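## Task

Get the spice jar and the glue stick into the storage bin standing on the desk; each item is scored on its own. An item counts only when, viewed from directly above, it lies entirely inside the bin's walls. Nothing counts unless the bin finishes upright, nearly all of it resting on the desk, holding or supporting nothing besides the target items. Release everything and withdraw the robot at the end. The robot must not tip or end up leaning, or the task fails. Anything held in place only by the robot at the finish does not count.

## Robot and tools

Robot: a wheeled base that drives forward/back and turns in place but cannot strafe, carrying a lifting column with two 6-joint arms, a gripper on each, and a tilting head. Shoulder height S = 0.90 m + column_m. Folded, the robot is 0.73 m long, 0.62 m wide, and its front is 0.40 m ahead of the column. Loose objects may occasionally get nudged by something external.

Frames: base frame has its origin on the floor under the column, x forward, y left, z up. left_hand and right_hand in the results are positions in this frame of the point where the fingers meet (tips reach 8 mm further); quat_wxyz maps (0,0,1) onto the finger direction, with the hand's y axis along the opening. The odometry frame is the base frame as it was at the scene start; base_odometry counts wheel rotation, so slip shows up as false travel.

execute_actions(actions, cameras): actions is a list holding one action or nothing (empty list = just report state and images). An action may contain:
- base: exactly one of {"translate_m": d} (relative drive from where the base is, metres, forward positive, -3 to 3) or {"rotate_rad": d} (relative turn, radians, counter-clockwise/left positive, -3.2 to 3.2). A move needing more than 8.667 s is refused.
- joints: a single dictionary, keyed by joint name, covering both arms, column and head together; every value is an absolute target, not an offset. column_m 0 to 0.8 m; head_tilt_rad -0.61 to 1.308 (positive tilts down); for each side (left_/right_): joint1_rad -2.879 to 2.879, joint2_rad 0 to 3.141, joint3_rad 0 to 3.019, joint4_rad -1.692 to 1.57, joint5_rad -1.57 to 1.57 (hand sideways, positive to robot's right), joint6_rad -2.094 to 2.094 (hand roll), gripper_m 0 (closed) to 0.093 m fingertip gap.
- speeds: optional caps for this action only, translate_m 0.05-0.8 m/s, rotate_rad 0.1-1 rad/s. Arms are not slowed by it.
cameras: list from cam_head_left, cam_head_right, cam_left_wrist, cam_right_wrist, nav_camera, or all; [] gives none. Unknown keys or out-of-range numbers reject the whole call with no motion. Any action lasts at most 15 s.

Arm geometry (approximate): with joint1 at -1.57 (left) or 1.57 (right) and joints 5, 6 at 0, each arm swings in a vertical plane 0.23 m beside the column. Let a = j2 - 0.35, b = 1.05 + j2 - j3, c = b - j4 (c = 1.57 means fingers straight down). Hand point is about 0.12 + 0.39 sin a + 0.38 cos b + 0.25 cos c ahead and S + 0.39 cos a - 0.38 sin b - 0.25 sin c high. E.g. j2,j3,j4 = 0.93, 0.78, 0.14 gives 0.60 m ahead, 0.25 m under S. Real hands tend to sit lower and nearer than predicted, by up to ~5 cm (more with heavy loads). Reach is roughly 1 m. Light objects (under 0.3 kg) are fine out to 0.6 m ahead with fingers down. Fingers are 7 cm long; gripper body 10 cm wide, 7 cm thick.

Grasping: command a gripper opening smaller than the object; off_target is then expected. A reported opening staying 0.002 m or more above target means something is held. Small joint changes (under ~0.03 rad, 0.08 for joints 2-3) may not move at all. For gentle contact, step about 0.05 rad per call from your previous target.

wait(seconds 0-10): lets time pass, returns state and images. zoom_image(camera, region [x0,y0,x1,y1] pixels, max 504x504): closer look at the latest image of that camera. read_manual(section): licence texts only. finished_scene(scene 1 or 2): ends that scene for good and reports success; call only after releasing and backing off.

Result lines: base_status and joint_status give done, off_target, contact_stop (base or column only), time_out, or not_followed. "joint command not followed" plus a cause means a safety check withheld an arm's targets (too close to other arm, body, or an obstacle); back each moved joint off by at least 0.05 rad, or drive away. on_its_own shows uncommanded behaviour; "held at" is a held target. motor_effort lists only left_wheel and right_wheel percentages (peak in brackets). wheel_motors_off = 1 means the wheel drivers are disabled after overload. turned_by_wheels vs turned_by_imu disagreeing by >~4% and ≥0.05 rad means a collision or slip. base_tilt is in degrees (forward, right). Joint torques and Motor temperatures per arm are also listed. If a result reports a stop, later calls in that same reply are skipped.

Column: while lowering it halts with contact_stop when a hand or its load touches down, and may sink up to 0.15-0.2 m more; afterwards it refuses to go down until raised 0.2 m. Don't move arms with column_m below 0.3 near the housing or floor.

Avoid: arms colliding or pressing on each other (can end the run), blocked arms pushing for long (motor overheating: warning at 85 °C, arm drops at 100 °C; relieve by resending current joint positions as targets), pushing the base into furniture (after a stall, back off 0.05 m; sustained pushing cuts wheel motors for 2 s), tables between 0.30 m high and 0.26 m below S running into the column, dropping, slamming or knocking objects or the bin over, and leaving the robot tilted.

Each tool is called after "Request:" as a command line: name --argument value for each argument, lists and objects as JSON in quotes; but a table of rows of numbers goes row by row, as --pt "numbers of a row", without its own name.

## Session

Request:
execute_actions --actions '[{"joints":{"head_tilt_rad":0.5}}]'

Scene clock: 0.80 s.
Joint torques (N m, as the arm reports them, + toward a larger angle): left_arm=[-0.58 -6.29 -1.3  -1.34  0.07  0.05] | right_arm=[ 0.9  -7.94 -0.84 -1.04 -0.07  0.16]
Motor temperatures (°C, as the motors report them): left_arm=[24 25 25 24 26 25] | right_arm=[23 25 24 23 24 24]
base_odometry: x=+0.000 y=+0.000 heading=+0.000 (m, m, rad; odometry frame)
turned_by_wheels: +0.000 (rad since the last result)
turned_by_imu: +0.000 (rad since the last result)
base_tilt: forward=-0.1 right=-0.1 (deg)
base_status: not commanded
joint_positions: column_m=+0.556 head_tilt_rad=+0.518 left_joint1_rad=-1.565 left_joint2_rad=+0.914 left_joint3_rad=+0.390 left_joint4_rad=-0.970 left_joint5_rad=-0.009 left_joint6_rad=+0.018 left_gripper_m=+0.095 right_joint1_rad=+1.546 right_joint2_rad=+0.878 right_joint3_rad=+0.420 right_joint4_rad=-0.955 right_joint5_rad=-0.046 right_joint6_rad=+0.009 right_gripper_m=+0.095
joint_status: all done
wheel_motors_off: 0
motor_effort: left_wheel=+2(2) right_wheel=+0(1) (%)
left_hand: x=+0.1279 y=+0.2273 z=+1.2618 quat_wxyz=(+0.467, -0.008, -0.884, -0.002) (m; base frame)
right_hand: x=+0.1535 y=-0.2229 z=+1.2539 quat_wxyz=(+0.430, -0.024, -0.903, -0.012) (m; base frame)
pictures: cam_head_left, cam_head_right, cam_left_wrist, cam_right_wrist, nav_camera
Images, in order (width x height): cam_head_left 504x504, cam_head_right 504x504, cam_left_wrist 504x504, cam_right_wrist 504x504, nav_camera 504x504.

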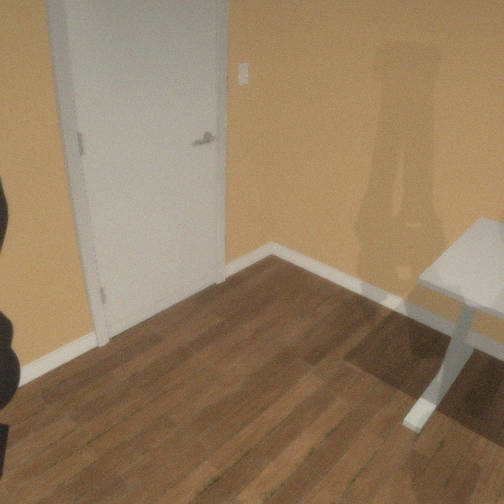

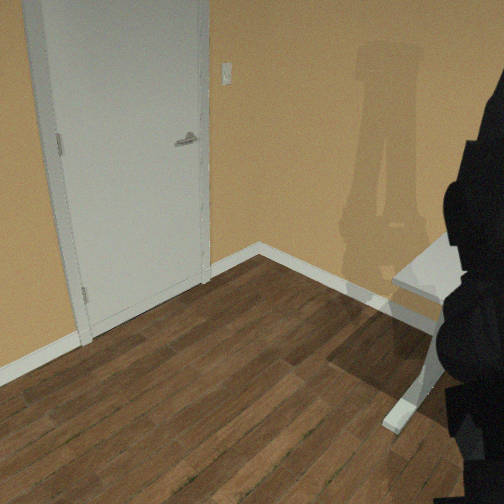

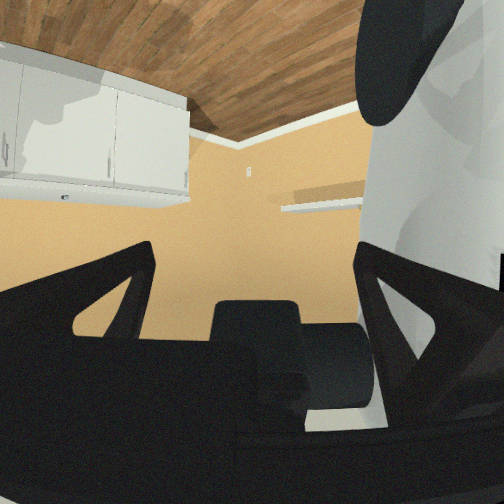

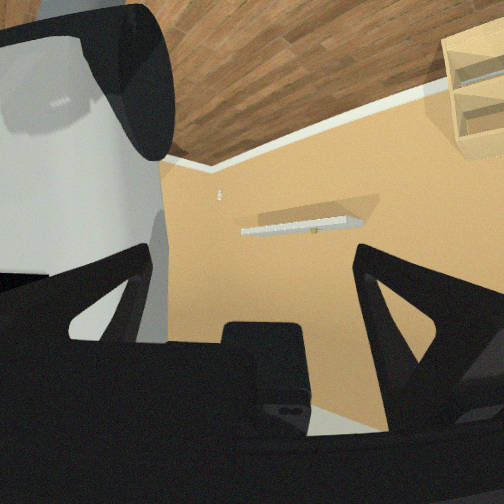

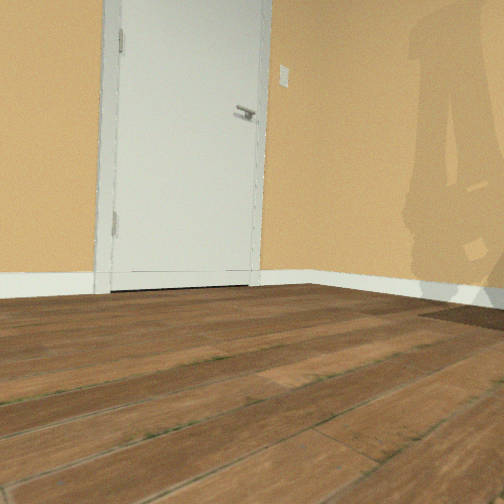

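Request:
execute_actions --actions '[{"base":{"rotate_rad":-0.8}}]' --cameras '["cam_head_left"]'

Request:
execute_actions --actions '[{"base":{"rotate_rad":-0.9}}]' --cameras '["cam_head_left"]'

Request:
execute_actions --actions '[{"base":{"rotate_rad":-0.9},"joints":{"head_tilt_rad":0.35}}]' --cameras '["cam_head_left"]'

Request:
execute_actions --actions '[{"base":{"rotate_rad":-0.9}}]' --cameras '["cam_head_left"]'

Request:
execute_actions --actions '[{"base":{"rotate_rad":-0.9}}]' --cameras '["cam_head_left"]'

Scene clock: 4.63 s.
Joint torques (N m, as the arm reports them, + toward a larger angle): left_arm=[-0.56 -6.26 -1.33 -1.42  0.07  0.04] | right_arm=[ 0.99 -7.83 -0.94 -1.04 -0.07  0.17]
Motor temperatures (°C, as the motors report them): left_arm=[24 25 26 24 26 25] | right_arm=[23 25 24 23 24 24]
base_odometry: x=+0.000 y=+0.000 heading=-0.799 (m, m, rad; odometry frame)
turned_by_wheels: -0.799 (rad since the last result)
turned_by_imu: -0.801 (rad since the last result)
base_tilt: forward=-0.2 right=-0.1 (deg)
base_status: done
joint_positions: column_m=+0.556 head_tilt_rad=+0.518 left_joint1_rad=-1.565 left_joint2_rad=+0.914 left_joint3_rad=+0.390 left_joint4_rad=-0.970 left_joint5_rad=-0.009 left_joint6_rad=+0.018 left_gripper_m=+0.095 right_joint1_rad=+1.546 right_joint2_rad=+0.878 right_joint3_rad=+0.420 right_joint4_rad=-0.955 right_joint5_rad=-0.046 right_joint6_rad=+0.009 right_gripper_m=+0.095
joint_status: not commanded
wheel_motors_off: 0
motor_effort: left_wheel=+2(26) right_wheel=-4(29) (%)
left_hand: x=+0.1279 y=+0.2273 z=+1.2618 quat_wxyz=(+0.467, -0.008, -0.884, -0.002) (m; base frame)
right_hand: x=+0.1535 y=-0.2229 z=+1.2539 quat_wxyz=(+0.430, -0.024, -0.903, -0.012) (m; base frame)
pictures: cam_head_left
Images, in order (width x height): cam_head_left 504x504.

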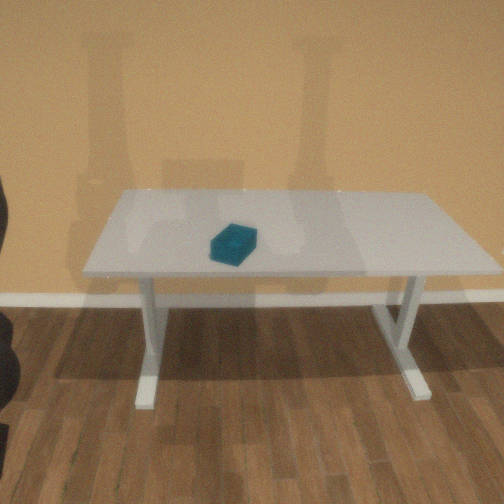

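Scene clock: 7.00 s.
Joint torques (N m, as the arm reports them, + toward a larger angle): left_arm=[-0.67 -6.61 -1.36 -1.36  0.07  0.05] | right_arm=[ 0.86 -7.29 -0.83 -1.02 -0.07  0.15]
Motor temperatures (°C, as the motors report them): left_arm=[24 25 26 24 26 25] | right_arm=[23 25 24 23 24 24]
base_odometry: x=+0.000 y=+0.000 heading=-1.699 (m, m, rad; odometry frame)
turned_by_wheels: -0.899 (rad since the last result)
turned_by_imu: -0.903 (rad since the last result)
base_tilt: forward=-0.2 right=-0.1 (deg)
base_status: done
joint_positions: column_m=+0.556 head_tilt_rad=+0.518 left_joint1_rad=-1.565 left_joint2_rad=+0.914 left_joint3_rad=+0.390 left_joint4_rad=-0.970 left_joint5_rad=-0.009 left_joint6_rad=+0.018 left_gripper_m=+0.095 right_joint1_rad=+1.546 right_joint2_rad=+0.878 right_joint3_rad=+0.420 right_joint4_rad=-0.955 right_joint5_rad=-0.046 right_joint6_rad=+0.009 right_gripper_m=+0.095
joint_status: not commanded
wheel_motors_off: 0
motor_effort: left_wheel=+3(21) right_wheel=-1(24) (%)
left_hand: x=+0.1279 y=+0.2273 z=+1.2618 quat_wxyz=(+0.467, -0.008, -0.884, -0.002) (m; base frame)
right_hand: x=+0.1535 y=-0.2229 z=+1.2539 quat_wxyz=(+0.430, -0.024, -0.903, -0.012) (m; base frame)
pictures: cam_head_left
Images, in order (width x height): cam_head_left 504x504.

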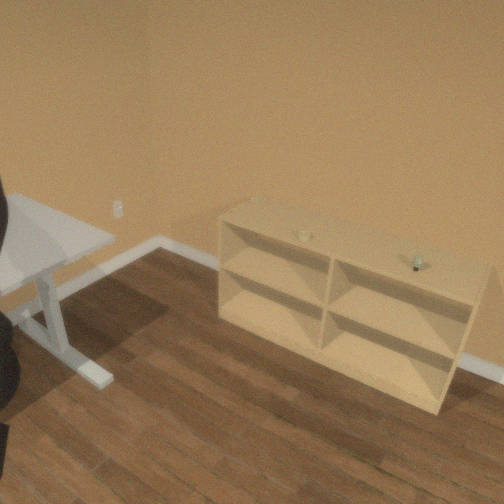

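Scene clock: 9.37 s.
Joint torques (N m, as the arm reports them, + toward a larger angle): left_arm=[-0.52 -6.19 -1.35 -1.35  0.08  0.05] | right_arm=[ 0.77 -7.99 -0.78 -1.06 -0.08  0.15]
Motor temperatures (°C, as the motors report them): left_arm=[24 25 26 24 26 25] | right_arm=[23 25 24 23 24 24]
base_odometry: x=+0.000 y=+0.000 heading=-2.598 (m, m, rad; odometry frame)
turned_by_wheels: -0.899 (rad since the last result)
turned_by_imu: -0.903 (rad since the last result)
base_tilt: forward=-0.1 right=-0.2 (deg)
base_status: done
joint_positions: column_m=+0.556 head_tilt_rad=+0.369 left_joint1_rad=-1.565 left_joint2_rad=+0.914 left_joint3_rad=+0.390 left_joint4_rad=-0.970 left_joint5_rad=-0.009 left_joint6_rad=+0.018 left_gripper_m=+0.095 right_joint1_rad=+1.546 right_joint2_rad=+0.878 right_joint3_rad=+0.420 right_joint4_rad=-0.955 right_joint5_rad=-0.046 right_joint6_rad=+0.009 right_gripper_m=+0.095
joint_status: all done
wheel_motors_off: 0
motor_effort: left_wheel=+3(23) right_wheel=-4(24) (%)
left_hand: x=+0.1279 y=+0.2273 z=+1.2618 quat_wxyz=(+0.467, -0.008, -0.884, -0.002) (m; base frame)
right_hand: x=+0.1535 y=-0.2229 z=+1.2539 quat_wxyz=(+0.430, -0.024, -0.903, -0.012) (m; base frame)
pictures: cam_head_left
Images, in order (width x height): cam_head_left 504x504.

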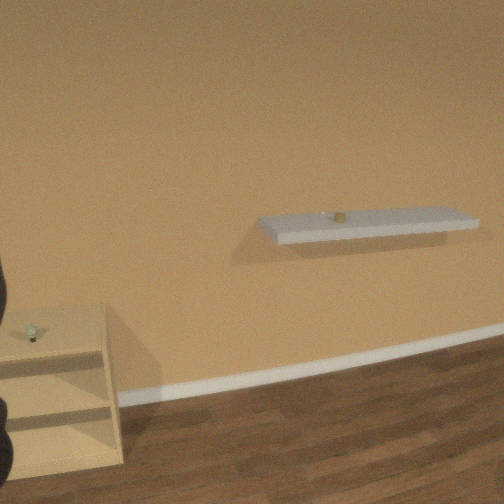

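Scene clock: 11.73 s.
Joint torques (N m, as the arm reports them, + toward a larger angle): left_arm=[-0.54 -5.99 -1.31 -1.38  0.07  0.04] | right_arm=[ 0.86 -7.98 -0.65 -0.97 -0.09  0.16]
Motor temperatures (°C, as the motors report them): left_arm=[24 25 26 24 26 25] | right_arm=[23 25 24 23 24 24]
base_odometry: x=+0.000 y=+0.000 heading=+2.786 (m, m, rad; odometry frame)
turned_by_wheels: -0.899 (rad since the last result)
turned_by_imu: -0.903 (rad since the last result)
base_tilt: forward=-0.2 right=-0.1 (deg)
base_status: done
joint_positions: column_m=+0.556 head_tilt_rad=+0.369 left_joint1_rad=-1.565 left_joint2_rad=+0.914 left_joint3_rad=+0.390 left_joint4_rad=-0.970 left_joint5_rad=-0.009 left_joint6_rad=+0.018 left_gripper_m=+0.095 right_joint1_rad=+1.546 right_joint2_rad=+0.878 right_joint3_rad=+0.420 right_joint4_rad=-0.955 right_joint5_rad=-0.046 right_joint6_rad=+0.009 right_gripper_m=+0.095
joint_status: not commanded
wheel_motors_off: 0
motor_effort: left_wheel=+2(22) right_wheel=-1(25) (%)
left_hand: x=+0.1279 y=+0.2273 z=+1.2618 quat_wxyz=(+0.467, -0.008, -0.884, -0.002) (m; base frame)
right_hand: x=+0.1535 y=-0.2229 z=+1.2539 quat_wxyz=(+0.430, -0.024, -0.903, -0.012) (m; base frame)
pictures: cam_head_left
Images, in order (width x height): cam_head_left 504x504.

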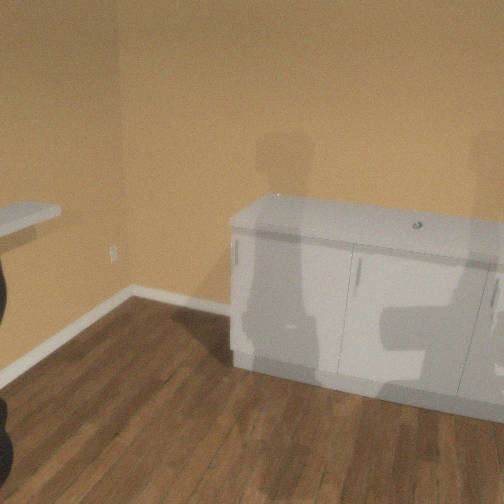

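Scene clock: 14.10 s.
Joint torques (N m, as the arm reports them, + toward a larger angle): left_arm=[-0.58 -6.26 -1.41 -1.52  0.07  0.06] | right_arm=[ 0.65 -8.17 -0.71 -1.06 -0.08  0.15]
Motor temperatures (°C, as the motors report them): left_arm=[24 25 26 24 26 25] | right_arm=[23 25 24 23 24 24]
base_odometry: x=+0.000 y=+0.000 heading=+1.887 (m, m, rad; odometry frame)
turned_by_wheels: -0.899 (rad since the last result)
turned_by_imu: -0.903 (rad since the last result)
base_tilt: forward=-0.2 right=-0.1 (deg)
base_status: done
joint_positions: column_m=+0.556 head_tilt_rad=+0.369 left_joint1_rad=-1.565 left_joint2_rad=+0.914 left_joint3_rad=+0.390 left_joint4_rad=-0.970 left_joint5_rad=-0.009 left_joint6_rad=+0.018 left_gripper_m=+0.095 right_joint1_rad=+1.546 right_joint2_rad=+0.878 right_joint3_rad=+0.420 right_joint4_rad=-0.955 right_joint5_rad=-0.046 right_joint6_rad=+0.009 right_gripper_m=+0.095
joint_status: not commanded
wheel_motors_off: 0
motor_effort: left_wheel=+1(23) right_wheel=-1(23) (%)
left_hand: x=+0.1279 y=+0.2273 z=+1.2618 quat_wxyz=(+0.467, -0.008, -0.884, -0.002) (m; base frame)
right_hand: x=+0.1535 y=-0.2229 z=+1.2539 quat_wxyz=(+0.430, -0.024, -0.903, -0.012) (m; base frame)
pictures: cam_head_left
Images, in order (width x height): cam_head_left 504x504.

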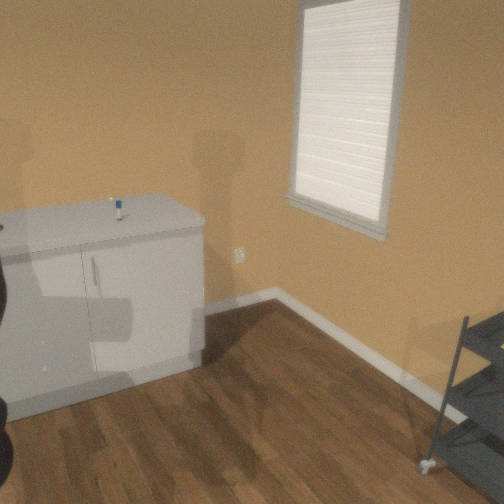

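Request:
execute_actions --actions '[{"base":{"rotate_rad":0.22}}]' --cameras '[]'

Request:
execute_actions --actions '[{"base":{"translate_m":1.3},"joints":{"head_tilt_rad":0.7,"left_joint2_rad":0.95,"left_joint3_rad":1.3,"left_joint4_rad":-0.87}}]' --cameras '["cam_head_left","cam_head_right","nav_camera"]'

Scene clock: 16.77 s.
Joint torques (N m, as the arm reports them, + toward a larger angle): left_arm=[-0.62 -6.41 -1.45 -1.38  0.07  0.05] | right_arm=[ 1.03 -7.98 -0.8  -1.05 -0.08  0.17]
Motor temperatures (°C, as the motors report them): left_arm=[24 25 26 24 26 25] | right_arm=[23 25 24 23 24 24]
base_odometry: x=+0.000 y=+0.000 heading=+2.106 (m, m, rad; odometry frame)
turned_by_wheels: +0.219 (rad since the last result)
turned_by_imu: +0.222 (rad since the last result)
base_tilt: forward=-0.2 right=-0.1 (deg)
base_status: done
joint_positions: column_m=+0.556 head_tilt_rad=+0.369 left_joint1_rad=-1.565 left_joint2_rad=+0.914 left_joint3_rad=+0.390 left_joint4_rad=-0.970 left_joint5_rad=-0.009 left_joint6_rad=+0.018 left_gripper_m=+0.095 right_joint1_rad=+1.546 right_joint2_rad=+0.878 right_joint3_rad=+0.420 right_joint4_rad=-0.955 right_joint5_rad=-0.046 right_joint6_rad=+0.009 right_gripper_m=+0.095
joint_status: not commanded
wheel_motors_off: 0
motor_effort: left_wheel=-3(20) right_wheel=+3(16) (%)
left_hand: x=+0.1279 y=+0.2273 z=+1.2618 quat_wxyz=(+0.467, -0.008, -0.884, -0.002) (m; base frame)
right_hand: x=+0.1535 y=-0.2229 z=+1.2539 quat_wxyz=(+0.430, -0.024, -0.903, -0.012) (m; base frame)
pictures: none
No camera images: the call's "cameras" was empty. Leave "cameras" out to get every camera's image.

Scene clock: 20.67 s.
Joint torques (N m, as the arm reports them, + toward a larger angle): left_arm=[ -0.46 -17.23   7.17   0.33   0.07   0.04] | right_arm=[ 0.99 -8.06 -1.11 -1.   -0.07  0.16]
Motor temperatures (°C, as the motors report them): left_arm=[24 25 26 24 26 25] | right_arm=[23 25 24 23 24 24]
base_odometry: x=-0.663 y=+1.118 heading=+2.106 (m, m, rad; odometry frame)
turned_by_wheels: -0.001 (rad since the last result)
turned_by_imu: -0.003 (rad since the last result)
base_tilt: forward=-0.1 right=-0.1 (deg)
base_status: done
joint_positions: column_m=+0.556 head_tilt_rad=+0.703 left_joint1_rad=-1.565 left_joint2_rad=+0.950 left_joint3_rad=+1.274 left_joint4_rad=-0.878 left_joint5_rad=-0.009 left_joint6_rad=+0.018 left_gripper_m=+0.095 right_joint1_rad=+1.546 right_joint2_rad=+0.878 right_joint3_rad=+0.421 right_joint4_rad=-0.955 right_joint5_rad=-0.046 right_joint6_rad=+0.009 right_gripper_m=+0.095
joint_status: all done
wheel_motors_off: 0
motor_effort: left_wheel=+0(34) right_wheel=+3(46) (%)
left_hand: x=+0.6214 y=+0.2286 z=+1.2764 quat_wxyz=(+0.015, -0.007, -1.000, -0.007) (m; base frame)
right_hand: x=+0.1542 y=-0.2229 z=+1.2537 quat_wxyz=(+0.429, -0.024, -0.903, -0.012) (m; base frame)
pictures: cam_head_left, cam_head_right, nav_camera
Images, in order (width x height): cam_head_left 504x504, cam_head_right 504x504, nav_camera 504x504.

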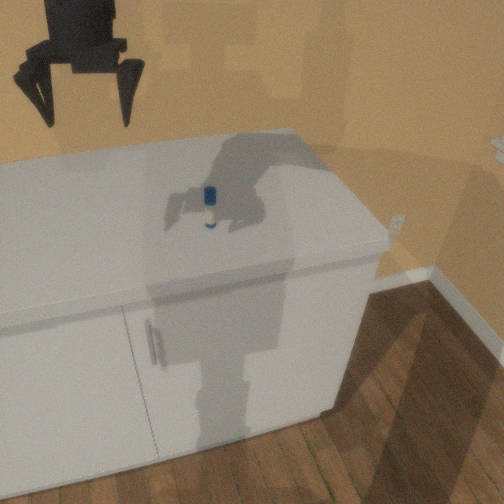

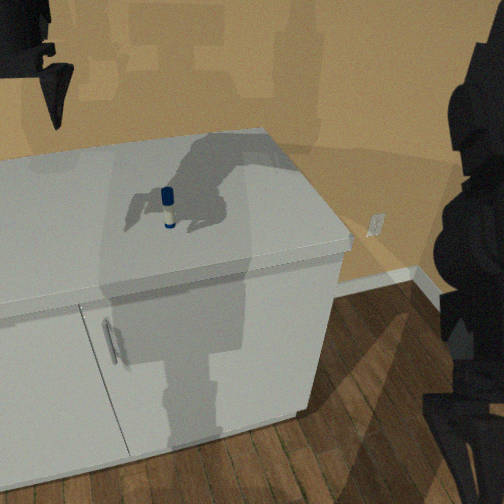

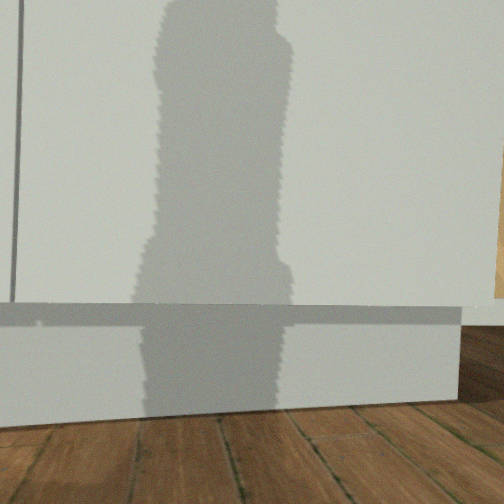

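Request:
execute_actions --actions '[{"base":{"rotate_rad":-0.075},"joints":{"column_m":0.42}}]' --cameras '[]'

Request:
execute_actions --actions '[{"base":{"translate_m":0.3}}]' --cameras '["cam_head_left","cam_head_right","cam_left_wrist"]'

Scene clock: 23.90 s.
Joint torques (N m, as the arm reports them, + toward a larger angle): left_arm=[ -0.67 -17.68   7.36   0.35   0.07   0.04] | right_arm=[ 0.79 -7.93 -0.97 -1.02 -0.07  0.15]
Motor temperatures (°C, as the motors report them): left_arm=[24 25 26 24 26 25] | right_arm=[23 26 24 23 24 24]
base_odometry: x=-0.663 y=+1.118 heading=+2.032 (m, m, rad; odometry frame)
turned_by_wheels: -0.074 (rad since the last result)
turned_by_imu: -0.073 (rad since the last result)
base_tilt: forward=-0.1 right=-0.1 (deg)
base_status: done
joint_positions: column_m=+0.420 head_tilt_rad=+0.703 left_joint1_rad=-1.565 left_joint2_rad=+0.950 left_joint3_rad=+1.274 left_joint4_rad=-0.878 left_joint5_rad=-0.009 left_joint6_rad=+0.018 left_gripper_m=+0.095 right_joint1_rad=+1.546 right_joint2_rad=+0.878 right_joint3_rad=+0.421 right_joint4_rad=-0.955 right_joint5_rad=-0.046 right_joint6_rad=+0.009 right_gripper_m=+0.095
joint_status: all done
wheel_motors_off: 0
motor_effort: left_wheel=+3(25) right_wheel=-1(33) (%)
left_hand: x=+0.6214 y=+0.2286 z=+1.1406 quat_wxyz=(+0.015, -0.007, -1.000, -0.007) (m; base frame)
right_hand: x=+0.1542 y=-0.2229 z=+1.1179 quat_wxyz=(+0.429, -0.024, -0.903, -0.012) (m; base frame)
pictures: none
No camera images: the call's "cameras" was empty. Leave "cameras" out to get every camera's image.

Scene clock: 26.10 s.
Joint torques (N m, as the arm reports them, + toward a larger angle): left_arm=[ -0.58 -17.77   7.12   0.4    0.06   0.05] | right_arm=[ 0.88 -7.92 -0.94 -1.1  -0.08  0.15]
Motor temperatures (°C, as the motors report them): left_arm=[24 25 27 24 26 25] | right_arm=[23 26 24 23 24 24]
base_odometry: x=-0.796 y=+1.387 heading=+2.031 (m, m, rad; odometry frame)
turned_by_wheels: +0.000 (rad since the last result)
turned_by_imu: -0.001 (rad since the last result)
base_tilt: forward=-0.1 right=-0.2 (deg)
base_status: done
joint_positions: column_m=+0.420 head_tilt_rad=+0.703 left_joint1_rad=-1.565 left_joint2_rad=+0.950 left_joint3_rad=+1.276 left_joint4_rad=-0.878 left_joint5_rad=-0.009 left_joint6_rad=+0.018 left_gripper_m=+0.095 right_joint1_rad=+1.546 right_joint2_rad=+0.878 right_joint3_rad=+0.422 right_joint4_rad=-0.955 right_joint5_rad=-0.046 right_joint6_rad=+0.009 right_gripper_m=+0.095
joint_status: not commanded
wheel_motors_off: 0
motor_effort: left_wheel=+1(30) right_wheel=+1(42) (%)
left_hand: x=+0.6221 y=+0.2286 z=+1.1410 quat_wxyz=(+0.014, -0.007, -1.000, -0.007) (m; base frame)
right_hand: x=+0.1546 y=-0.2229 z=+1.1177 quat_wxyz=(+0.429, -0.024, -0.903, -0.012) (m; base frame)
pictures: cam_head_left, cam_head_right, cam_left_wrist
Images, in order (width x height): cam_head_left 504x504, cam_head_right 504x504, cam_left_wrist 504x504.

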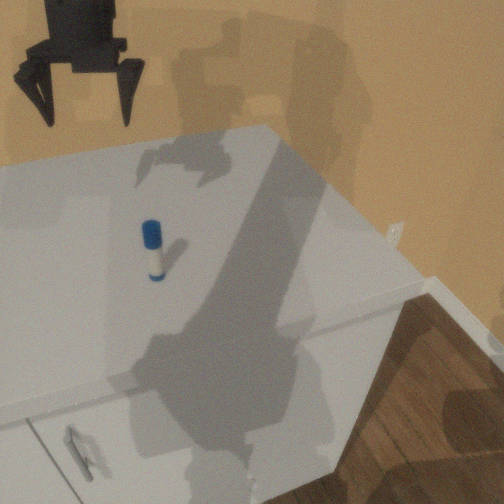

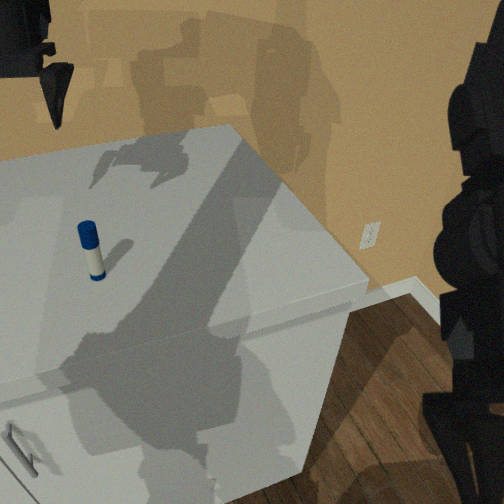

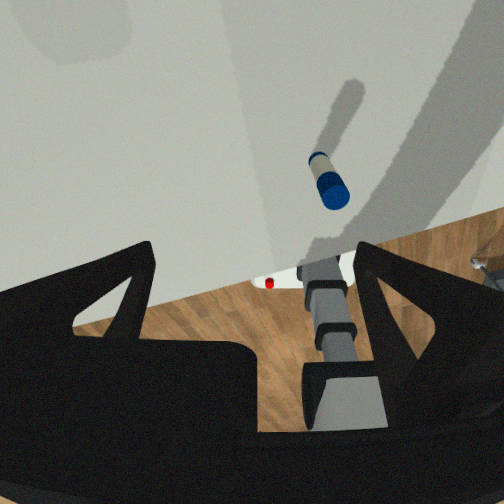

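Request:
execute_actions --actions '[{"base":{"rotate_rad":-0.1},"joints":{"column_m":0.34}}]' --cameras '["cam_head_left","cam_left_wrist"]'

Scene clock: 28.80 s.
Joint torques (N m, as the arm reports them, + toward a larger angle): left_arm=[ -0.57 -17.7    7.25   0.33   0.06   0.05] | right_arm=[ 0.93 -7.95 -1.02 -1.04 -0.09  0.16]
Motor temperatures (°C, as the motors report them): left_arm=[24 25 27 24 26 25] | right_arm=[23 26 24 23 24 24]
base_odometry: x=-0.796 y=+1.387 heading=+1.932 (m, m, rad; odometry frame)
turned_by_wheels: -0.099 (rad since the last result)
turned_by_imu: -0.097 (rad since the last result)
base_tilt: forward=-0.2 right=-0.2 (deg)
base_status: done
joint_positions: column_m=+0.340 head_tilt_rad=+0.703 left_joint1_rad=-1.565 left_joint2_rad=+0.950 left_joint3_rad=+1.276 left_joint4_rad=-0.878 left_joint5_rad=-0.009 left_joint6_rad=+0.018 left_gripper_m=+0.095 right_joint1_rad=+1.546 right_joint2_rad=+0.878 right_joint3_rad=+0.422 right_joint4_rad=-0.955 right_joint5_rad=-0.046 right_joint6_rad=+0.009 right_gripper_m=+0.095
joint_status: all done
wheel_motors_off: 0
motor_effort: left_wheel=+3(34) right_wheel=-2(34) (%)
left_hand: x=+0.6221 y=+0.2286 z=+1.0610 quat_wxyz=(+0.014, -0.007, -1.000, -0.007) (m; base frame)
right_hand: x=+0.1546 y=-0.2229 z=+1.0377 quat_wxyz=(+0.429, -0.024, -0.903, -0.012) (m; base frame)
pictures: cam_head_left, cam_left_wrist
Images, in order (width x height): cam_head_left 504x504, cam_left_wrist 504x504.

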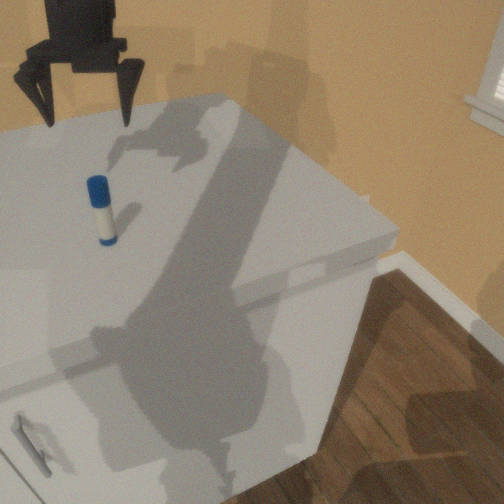

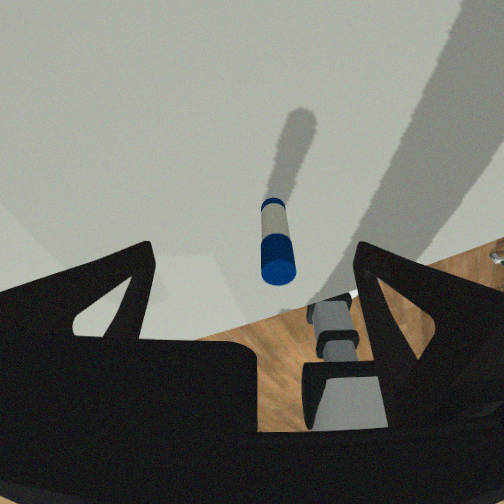

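Request:
execute_actions --actions '[{"base":{"translate_m":-0.07},"joints":{"column_m":0.30}}]' --cameras '["cam_head_left","cam_left_wrist"]'

Scene clock: 30.83 s.
Joint torques (N m, as the arm reports them, + toward a larger angle): left_arm=[ -0.86 -17.32   7.22   0.32   0.06   0.04] | right_arm=[ 0.86 -7.9  -0.52 -0.96 -0.06  0.16]
Motor temperatures (°C, as the motors report them): left_arm=[24 26 27 24 26 25] | right_arm=[23 26 24 23 24 24]
base_odometry: x=-0.772 y=+1.322 heading=+1.932 (m, m, rad; odometry frame)
turned_by_wheels: +0.000 (rad since the last result)
turned_by_imu: +0.001 (rad since the last result)
base_tilt: forward=-0.2 right=-0.1 (deg)
base_status: done
joint_positions: column_m=+0.300 head_tilt_rad=+0.704 left_joint1_rad=-1.565 left_joint2_rad=+0.950 left_joint3_rad=+1.277 left_joint4_rad=-0.878 left_joint5_rad=-0.009 left_joint6_rad=+0.018 left_gripper_m=+0.095 right_joint1_rad=+1.546 right_joint2_rad=+0.878 right_joint3_rad=+0.417 right_joint4_rad=-0.955 right_joint5_rad=-0.046 right_joint6_rad=+0.009 right_gripper_m=+0.095
joint_status: all done
wheel_motors_off: 0
motor_effort: left_wheel=-1(23) right_wheel=-3(54) (%)
left_hand: x=+0.6225 y=+0.2286 z=+1.0212 quat_wxyz=(+0.014, -0.007, -1.000, -0.007) (m; base frame)
right_hand: x=+0.1519 y=-0.2228 z=+0.9985 quat_wxyz=(+0.431, -0.024, -0.902, -0.012) (m; base frame)
pictures: cam_head_left, cam_left_wrist
Images, in order (width x height): cam_head_left 504x504, cam_left_wrist 504x504.

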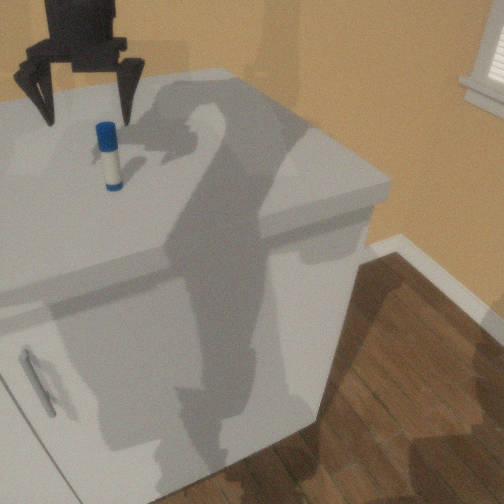

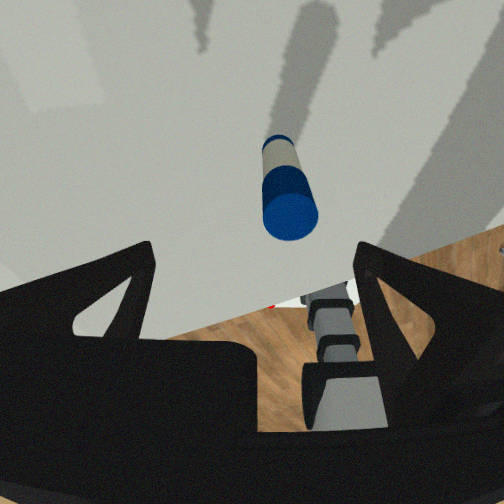

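Small right turn (also shifts hand forward slightly), lower.

Request:
execute_actions --actions '[{"base":{"rotate_rad":-0.028},"joints":{"column_m":0.25}}]' --cameras '["cam_head_left","cam_left_wrist"]'

Scene clock: 32.70 s.
Joint torques (N m, as the arm reports them, + toward a larger angle): left_arm=[ -0.57 -16.54   7.14   0.36   0.07   0.04] | right_arm=[ 0.62 -7.85 -0.62 -1.03 -0.07  0.15]
Motor temperatures (°C, as the motors report them): left_arm=[24 26 27 24 26 25] | right_arm=[23 26 24 23 24 24]
base_odometry: x=-0.772 y=+1.322 heading=+1.905 (m, m, rad; odometry frame)
turned_by_wheels: -0.027 (rad since the last result)
turned_by_imu: -0.026 (rad since the last result)
base_tilt: forward=-0.2 right=-0.1 (deg)
base_status: done
joint_positions: column_m=+0.250 head_tilt_rad=+0.704 left_joint1_rad=-1.565 left_joint2_rad=+0.950 left_joint3_rad=+1.277 left_joint4_rad=-0.878 left_joint5_rad=-0.009 left_joint6_rad=+0.018 left_gripper_m=+0.095 right_joint1_rad=+1.546 right_joint2_rad=+0.878 right_joint3_rad=+0.417 right_joint4_rad=-0.955 right_joint5_rad=-0.046 right_joint6_rad=+0.009 right_gripper_m=+0.095
joint_status: all done
wheel_motors_off: 0
motor_effort: left_wheel=-1(39) right_wheel=-3(26) (%)
left_hand: x=+0.6225 y=+0.2286 z=+0.9712 quat_wxyz=(+0.014, -0.007, -1.000, -0.007) (m; base frame)
right_hand: x=+0.1519 y=-0.2228 z=+0.9486 quat_wxyz=(+0.431, -0.024, -0.902, -0.012) (m; base frame)
pictures: cam_head_left, cam_left_wrist
Images, in order (width x height): cam_head_left 504x504, cam_left_wrist 504x504.

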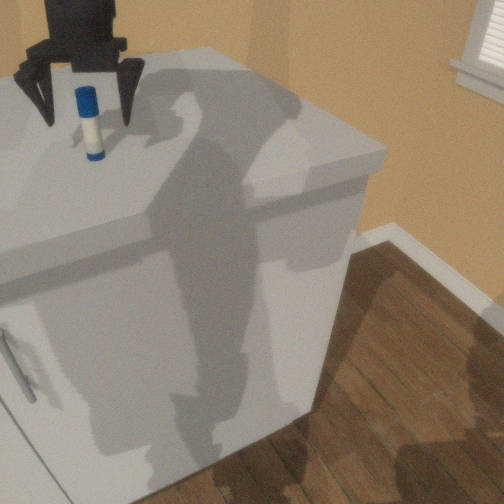

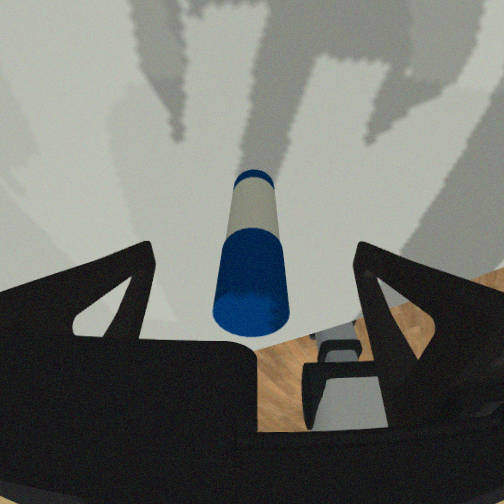

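Request:
execute_actions --actions '[{"joints":{"left_gripper_m":0.0}}]' --cameras '[]'

Request:
execute_actions --actions '[{"joints":{"column_m":0.33}}]' --cameras '[]'

Request:
execute_actions --actions '[{"base":{"translate_m":-0.5},"joints":{"head_tilt_rad":0.5}}]' --cameras '[]'

Request:
execute_actions --actions '[{"base":{"rotate_rad":-1.2}}]' --cameras '["cam_head_left"]'

Scene clock: 34.90 s.
Joint torques (N m, as the arm reports them, + toward a larger angle): left_arm=[ -0.63 -17.82   7.13   0.36   0.07   0.04] | right_arm=[ 0.77 -7.81 -0.63 -1.   -0.08  0.15]
Motor temperatures (°C, as the motors report them): left_arm=[24 26 27 24 26 25] | right_arm=[23 26 24 23 24 24]
base_odometry: x=-0.772 y=+1.322 heading=+1.905 (m, m, rad; odometry frame)
turned_by_wheels: +0.000 (rad since the last result)
turned_by_imu: +0.001 (rad since the last result)
base_tilt: forward=-0.2 right=-0.2 (deg)
base_status: not commanded
joint_positions: column_m=+0.250 head_tilt_rad=+0.704 left_joint1_rad=-1.565 left_joint2_rad=+0.950 left_joint3_rad=+1.277 left_joint4_rad=-0.878 left_joint5_rad=-0.009 left_joint6_rad=+0.018 left_gripper_m=+0.023 right_joint1_rad=+1.546 right_joint2_rad=+0.878 right_joint3_rad=+0.417 right_joint4_rad=-0.955 right_joint5_rad=-0.046 right_joint6_rad=+0.009 right_gripper_m=+0.095
joint_status: left_gripper_m off_target (ended at +0.023, target +0.000)
wheel_motors_off: 0
motor_effort: left_wheel=+3(1) right_wheel=-3(2) (%)
left_hand: x=+0.6225 y=+0.2286 z=+0.9712 quat_wxyz=(+0.014, -0.007, -1.000, -0.007) (m; base frame)
right_hand: x=+0.1519 y=-0.2228 z=+0.9486 quat_wxyz=(+0.431, -0.024, -0.902, -0.012) (m; base frame)
pictures: none
No camera images: the call's "cameras" was empty. Leave "cameras" out to get every camera's image.

Scene clock: 36.53 s.
Joint torques (N m, as the arm reports them, + toward a larger angle): left_arm=[ -0.64 -17.43   7.27   0.33   0.07   0.05] | right_arm=[ 0.55 -8.06 -0.65 -1.03 -0.07  0.16]
Motor temperatures (°C, as the motors report them): left_arm=[24 26 27 24 26 25] | right_arm=[23 26 24 23 24 24]
base_odometry: x=-0.772 y=+1.322 heading=+1.905 (m, m, rad; odometry frame)
turned_by_wheels: +0.000 (rad since the last result)
turned_by_imu: +0.001 (rad since the last result)
base_tilt: forward=-0.2 right=-0.2 (deg)
base_status: not commanded
joint_positions: column_m=+0.330 head_tilt_rad=+0.704 left_joint1_rad=-1.565 left_joint2_rad=+0.950 left_joint3_rad=+1.277 left_joint4_rad=-0.878 left_joint5_rad=-0.009 left_joint6_rad=+0.018 left_gripper_m=+0.023 right_joint1_rad=+1.546 right_joint2_rad=+0.878 right_joint3_rad=+0.417 right_joint4_rad=-0.955 right_joint5_rad=-0.046 right_joint6_rad=+0.009 right_gripper_m=+0.095
joint_status: all done
wheel_motors_off: 0
motor_effort: left_wheel=+3(2) right_wheel=-4(3) (%)
left_hand: x=+0.6225 y=+0.2286 z=+1.0511 quat_wxyz=(+0.014, -0.007, -1.000, -0.007) (m; base frame)
right_hand: x=+0.1519 y=-0.2228 z=+1.0284 quat_wxyz=(+0.431, -0.024, -0.902, -0.012) (m; base frame)
pictures: none
No camera images: the call's "cameras" was empty. Leave "cameras" out to get every camera's image.

Scene clock: 39.23 s.
Joint torques (N m, as the arm reports them, + toward a larger angle): left_arm=[ -0.68 -17.37   7.22   0.38   0.06   0.05] | right_arm=[ 0.64 -7.7  -0.63 -1.05 -0.07  0.16]
Motor temperatures (°C, as the motors report them): left_arm=[24 26 28 24 26 25] | right_arm=[23 26 24 23 24 24]
base_odometry: x=-0.608 y=+0.849 heading=+1.905 (m, m, rad; odometry frame)
turned_by_wheels: +0.000 (rad since the last result)
turned_by_imu: +0.002 (rad since the last result)
base_tilt: forward=-0.1 right=-0.2 (deg)
base_status: done
joint_positions: column_m=+0.330 head_tilt_rad=+0.518 left_joint1_rad=-1.565 left_joint2_rad=+0.950 left_joint3_rad=+1.277 left_joint4_rad=-0.878 left_joint5_rad=-0.009 left_joint6_rad=+0.018 left_gripper_m=+0.023 right_joint1_rad=+1.546 right_joint2_rad=+0.877 right_joint3_rad=+0.418 right_joint4_rad=-0.955 right_joint5_rad=-0.046 right_joint6_rad=+0.009 right_gripper_m=+0.095
joint_status: all done
wheel_motors_off: 0
motor_effort: left_wheel=+0(39) right_wheel=-2(34) (%)
left_hand: x=+0.6226 y=+0.2286 z=+1.0511 quat_wxyz=(+0.014, -0.007, -1.000, -0.007) (m; base frame)
right_hand: x=+0.1522 y=-0.2228 z=+1.0284 quat_wxyz=(+0.431, -0.024, -0.902, -0.012) (m; base frame)
pictures: none
No camera images: the call's "cameras" was empty. Leave "cameras" out to get every camera's image.

Scene clock: 41.90 s.
Joint torques (N m, as the arm reports them, + toward a larger angle): left_arm=[ -0.68 -17.15   7.14   0.39   0.07   0.03] | right_arm=[ 0.74 -7.99 -0.83 -1.14 -0.07  0.14]
Motor temperatures (°C, as the motors report them): left_arm=[24 26 28 24 26 25] | right_arm=[23 26 24 23 24 24]
base_odometry: x=-0.608 y=+0.849 heading=+0.706 (m, m, rad; odometry frame)
turned_by_wheels: -1.199 (rad since the last result)
turned_by_imu: -1.202 (rad since the last result)
base_tilt: forward=-0.2 right=-0.1 (deg)
base_status: done
joint_positions: column_m=+0.330 head_tilt_rad=+0.518 left_joint1_rad=-1.565 left_joint2_rad=+0.950 left_joint3_rad=+1.277 left_joint4_rad=-0.878 left_joint5_rad=-0.009 left_joint6_rad=+0.018 left_gripper_m=+0.023 right_joint1_rad=+1.546 right_joint2_rad=+0.877 right_joint3_rad=+0.418 right_joint4_rad=-0.955 right_joint5_rad=-0.046 right_joint6_rad=+0.009 right_gripper_m=+0.095
joint_status: not commanded
wheel_motors_off: 0
motor_effort: left_wheel=+4(36) right_wheel=-3(35) (%)
left_hand: x=+0.6226 y=+0.2286 z=+1.0511 quat_wxyz=(+0.014, -0.007, -1.000, -0.007) (m; base frame)
right_hand: x=+0.1522 y=-0.2228 z=+1.0284 quat_wxyz=(+0.431, -0.024, -0.902, -0.012) (m; base frame)
pictures: cam_head_left
Images, in order (width x height): cam_head_left 504x504.

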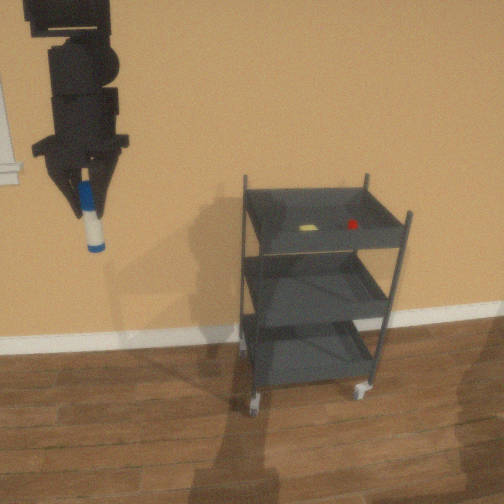

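Request:
execute_actions --actions '[{"base":{"rotate_rad":-1.89}}]' --cameras '[]'

Request:
execute_actions --actions '[{"base":{"translate_m":1.86}}]' --cameras '["cam_head_left"]'

Request:
execute_actions --actions '[{"base":{"rotate_rad":-1.19},"joints":{"head_tilt_rad":0.7,"right_joint2_rad":1.2,"right_joint3_rad":1.25,"right_joint4_rad":-0.57,"right_joint5_rad":0}}]' --cameras '["cam_head_left","cam_head_right","nav_camera"]'

Scene clock: 46.83 s.
Joint torques (N m, as the arm reports them, + toward a larger angle): left_arm=[ -0.75 -17.59   7.1    0.33   0.08   0.05] | right_arm=[ 0.77 -7.77 -0.64 -1.03 -0.08  0.16]
Motor temperatures (°C, as the motors report them): left_arm=[24 26 28 24 26 25] | right_arm=[23 26 24 23 24 24]
base_odometry: x=-0.608 y=+0.849 heading=-1.184 (m, m, rad; odometry frame)
turned_by_wheels: -1.889 (rad since the last result)
turned_by_imu: -1.898 (rad since the last result)
base_tilt: forward=-0.1 right=-0.1 (deg)
base_status: done
joint_positions: column_m=+0.330 head_tilt_rad=+0.518 left_joint1_rad=-1.565 left_joint2_rad=+0.950 left_joint3_rad=+1.277 left_joint4_rad=-0.878 left_joint5_rad=-0.009 left_joint6_rad=+0.018 left_gripper_m=+0.023 right_joint1_rad=+1.546 right_joint2_rad=+0.877 right_joint3_rad=+0.418 right_joint4_rad=-0.955 right_joint5_rad=-0.046 right_joint6_rad=+0.009 right_gripper_m=+0.095
joint_status: not commanded
wheel_motors_off: 0
motor_effort: left_wheel=+1(24) right_wheel=-3(24) (%)
left_hand: x=+0.6226 y=+0.2286 z=+1.0511 quat_wxyz=(+0.014, -0.007, -1.000, -0.007) (m; base frame)
right_hand: x=+0.1522 y=-0.2228 z=+1.0284 quat_wxyz=(+0.431, -0.024, -0.902, -0.012) (m; base frame)
pictures: none
No camera images: the call's "cameras" was empty. Leave "cameras" out to get every camera's image.

Scene clock: 51.47 s.
Joint torques (N m, as the arm reports them, + toward a larger angle): left_arm=[ -0.56 -17.9    7.05   0.43   0.06   0.04] | right_arm=[ 0.62 -8.18 -0.73 -1.17 -0.07  0.16]
Motor temperatures (°C, as the motors report them): left_arm=[24 26 28 24 26 25] | right_arm=[23 26 24 23 24 24]
base_odometry: x=+0.094 y=-0.873 heading=-1.184 (m, m, rad; odometry frame)
turned_by_wheels: +0.000 (rad since the last result)
turned_by_imu: -0.004 (rad since the last result)
base_tilt: forward=-0.2 right=-0.1 (deg)
base_status: done
joint_positions: column_m=+0.330 head_tilt_rad=+0.518 left_joint1_rad=-1.565 left_joint2_rad=+0.950 left_joint3_rad=+1.277 left_joint4_rad=-0.878 left_joint5_rad=-0.009 left_joint6_rad=+0.018 left_gripper_m=+0.023 right_joint1_rad=+1.546 right_joint2_rad=+0.877 right_joint3_rad=+0.419 right_joint4_rad=-0.955 right_joint5_rad=-0.046 right_joint6_rad=+0.009 right_gripper_m=+0.095
joint_status: not commanded
wheel_motors_off: 0
motor_effort: left_wheel=+0(42) right_wheel=+0(37) (%)
left_hand: x=+0.6226 y=+0.2286 z=+1.0511 quat_wxyz=(+0.014, -0.007, -1.000, -0.007) (m; base frame)
right_hand: x=+0.1532 y=-0.2229 z=+1.0280 quat_wxyz=(+0.430, -0.024, -0.903, -0.012) (m; base frame)
pictures: cam_head_left
Images, in order (width x height): cam_head_left 504x504.

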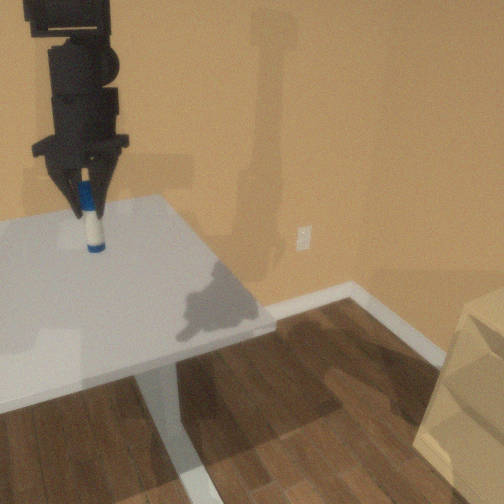

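Scene clock: 54.17 s.
Joint torques (N m, as the arm reports them, + toward a larger angle): left_arm=[ -0.57 -16.94   7.09   0.36   0.07   0.04] | right_arm=[  0.99 -19.33   5.06   0.57  -0.02   0.15]
Motor temperatures (°C, as the motors report them): left_arm=[24 26 28 24 26 25] | right_arm=[23 26 24 23 24 24]
base_odometry: x=+0.094 y=-0.873 heading=-2.373 (m, m, rad; odometry frame)
turned_by_wheels: -1.189 (rad since the last result)
turned_by_imu: -1.191 (rad since the last result)
base_tilt: forward=-0.1 right=-0.1 (deg)
base_status: done
joint_positions: column_m=+0.330 head_tilt_rad=+0.703 left_joint1_rad=-1.565 left_joint2_rad=+0.950 left_joint3_rad=+1.277 left_joint4_rad=-0.878 left_joint5_rad=-0.009 left_joint6_rad=+0.018 left_gripper_m=+0.023 right_joint1_rad=+1.544 right_joint2_rad=+1.205 right_joint3_rad=+1.250 right_joint4_rad=-0.567 right_joint5_rad=-0.001 right_joint6_rad=+0.009 right_gripper_m=+0.095
joint_status: all done
wheel_motors_off: 0
motor_effort: left_wheel=+3(33) right_wheel=-5(39) (%)
left_hand: x=+0.6226 y=+0.2286 z=+1.0511 quat_wxyz=(+0.014, -0.007, -1.000, -0.007) (m; base frame)
right_hand: x=+0.6208 y=-0.2401 z=+0.9157 quat_wxyz=(+0.000, -0.011, -1.000, +0.011) (m; base frame)
pictures: cam_head_left, cam_head_right, nav_camera
Images, in order (width x height): cam_head_left 504x504, cam_head_right 504x504, nav_camera 504x504.

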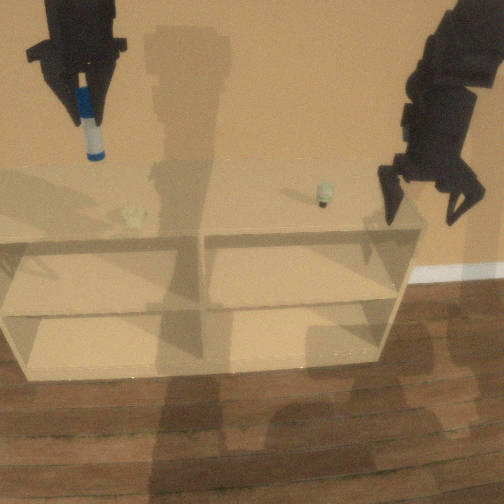

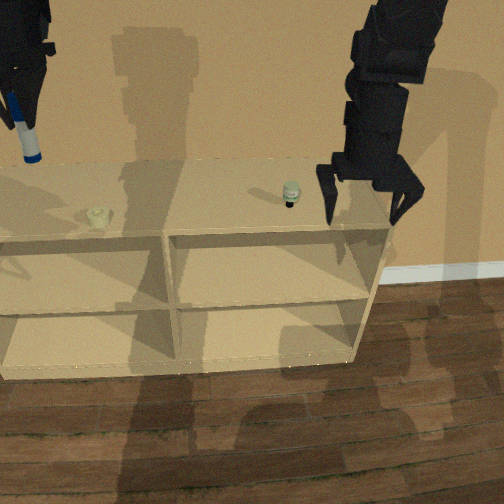

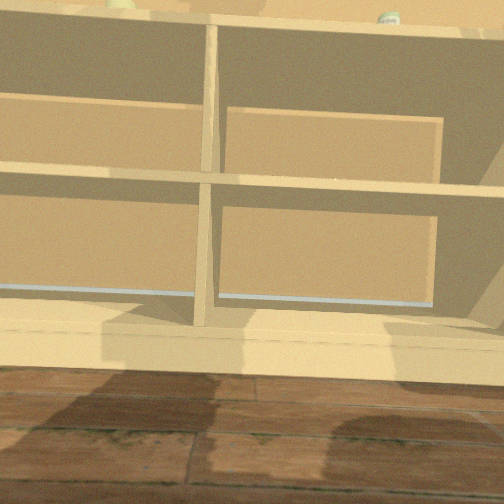

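Request:
execute_actions --actions '[{"base":{"rotate_rad":-0.055}}]' --cameras '[]'

Request:
execute_actions --actions '[{"base":{"translate_m":0.47},"joints":{"column_m":0.21,"head_tilt_rad":0.8}}]' --cameras '["cam_head_right","cam_right_wrist"]'

Scene clock: 56.30 s.
Joint torques (N m, as the arm reports them, + toward a larger angle): left_arm=[ -0.7  -17.12   7.12   0.45   0.08   0.04] | right_arm=[  0.87 -19.75   5.09   0.53  -0.03   0.16]
Motor temperatures (°C, as the motors report them): left_arm=[24 26 28 24 26 25] | right_arm=[23 26 24 23 24 24]
base_odometry: x=+0.094 y=-0.873 heading=-2.427 (m, m, rad; odometry frame)
turned_by_wheels: -0.055 (rad since the last result)
turned_by_imu: -0.054 (rad since the last result)
base_tilt: forward=-0.1 right=-0.1 (deg)
base_status: done
joint_positions: column_m=+0.330 head_tilt_rad=+0.703 left_joint1_rad=-1.565 left_joint2_rad=+0.950 left_joint3_rad=+1.277 left_joint4_rad=-0.878 left_joint5_rad=-0.009 left_joint6_rad=+0.018 left_gripper_m=+0.023 right_joint1_rad=+1.544 right_joint2_rad=+1.205 right_joint3_rad=+1.250 right_joint4_rad=-0.567 right_joint5_rad=-0.001 right_joint6_rad=+0.009 right_gripper_m=+0.095
joint_status: not commanded
wheel_motors_off: 0
motor_effort: left_wheel=+2(27) right_wheel=-3(27) (%)
left_hand: x=+0.6226 y=+0.2286 z=+1.0511 quat_wxyz=(+0.014, -0.007, -1.000, -0.007) (m; base frame)
right_hand: x=+0.6208 y=-0.2401 z=+0.9157 quat_wxyz=(+0.000, -0.011, -1.000, +0.011) (m; base frame)
pictures: none
No camera images: the call's "cameras" was empty. Leave "cameras" out to get every camera's image.

Scene clock: 58.73 s.
Joint torques (N m, as the arm reports them, + toward a larger angle): left_arm=[ -0.61 -17.51   7.09   0.25   0.06   0.04] | right_arm=[  0.76 -19.7    4.92   0.47  -0.02   0.15]
Motor temperatures (°C, as the motors report them): left_arm=[24 26 28 24 26 25] | right_arm=[23 26 24 23 24 24]
base_odometry: x=-0.261 y=-1.181 heading=-2.428 (m, m, rad; odometry frame)
turned_by_wheels: +0.000 (rad since the last result)
turned_by_imu: -0.001 (rad since the last result)
base_tilt: forward=-0.1 right=-0.2 (deg)
base_status: done
joint_positions: column_m=+0.210 head_tilt_rad=+0.802 left_joint1_rad=-1.565 left_joint2_rad=+0.950 left_joint3_rad=+1.278 left_joint4_rad=-0.877 left_joint5_rad=-0.009 left_joint6_rad=+0.018 left_gripper_m=+0.023 right_joint1_rad=+1.544 right_joint2_rad=+1.205 right_joint3_rad=+1.250 right_joint4_rad=-0.567 right_joint5_rad=-0.001 right_joint6_rad=+0.009 right_gripper_m=+0.095
joint_status: all done
wheel_motors_off: 0
motor_effort: left_wheel=-1(39) right_wheel=+3(36) (%)
left_hand: x=+0.6234 y=+0.2286 z=+0.9315 quat_wxyz=(+0.013, -0.007, -1.000, -0.007) (m; base frame)
right_hand: x=+0.6210 y=-0.2401 z=+0.7959 quat_wxyz=(-0.001, -0.011, -1.000, +0.011) (m; base frame)
pictures: cam_head_right, cam_right_wrist
Images, in order (width x height): cam_head_right 504x504, cam_right_wrist 504x504.

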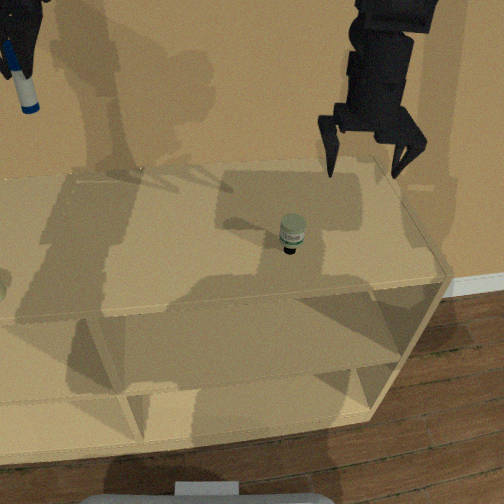

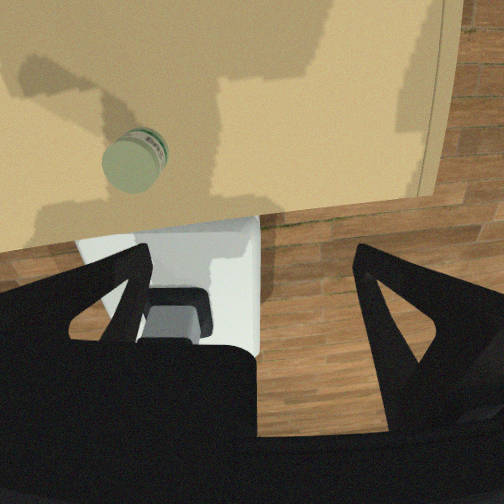

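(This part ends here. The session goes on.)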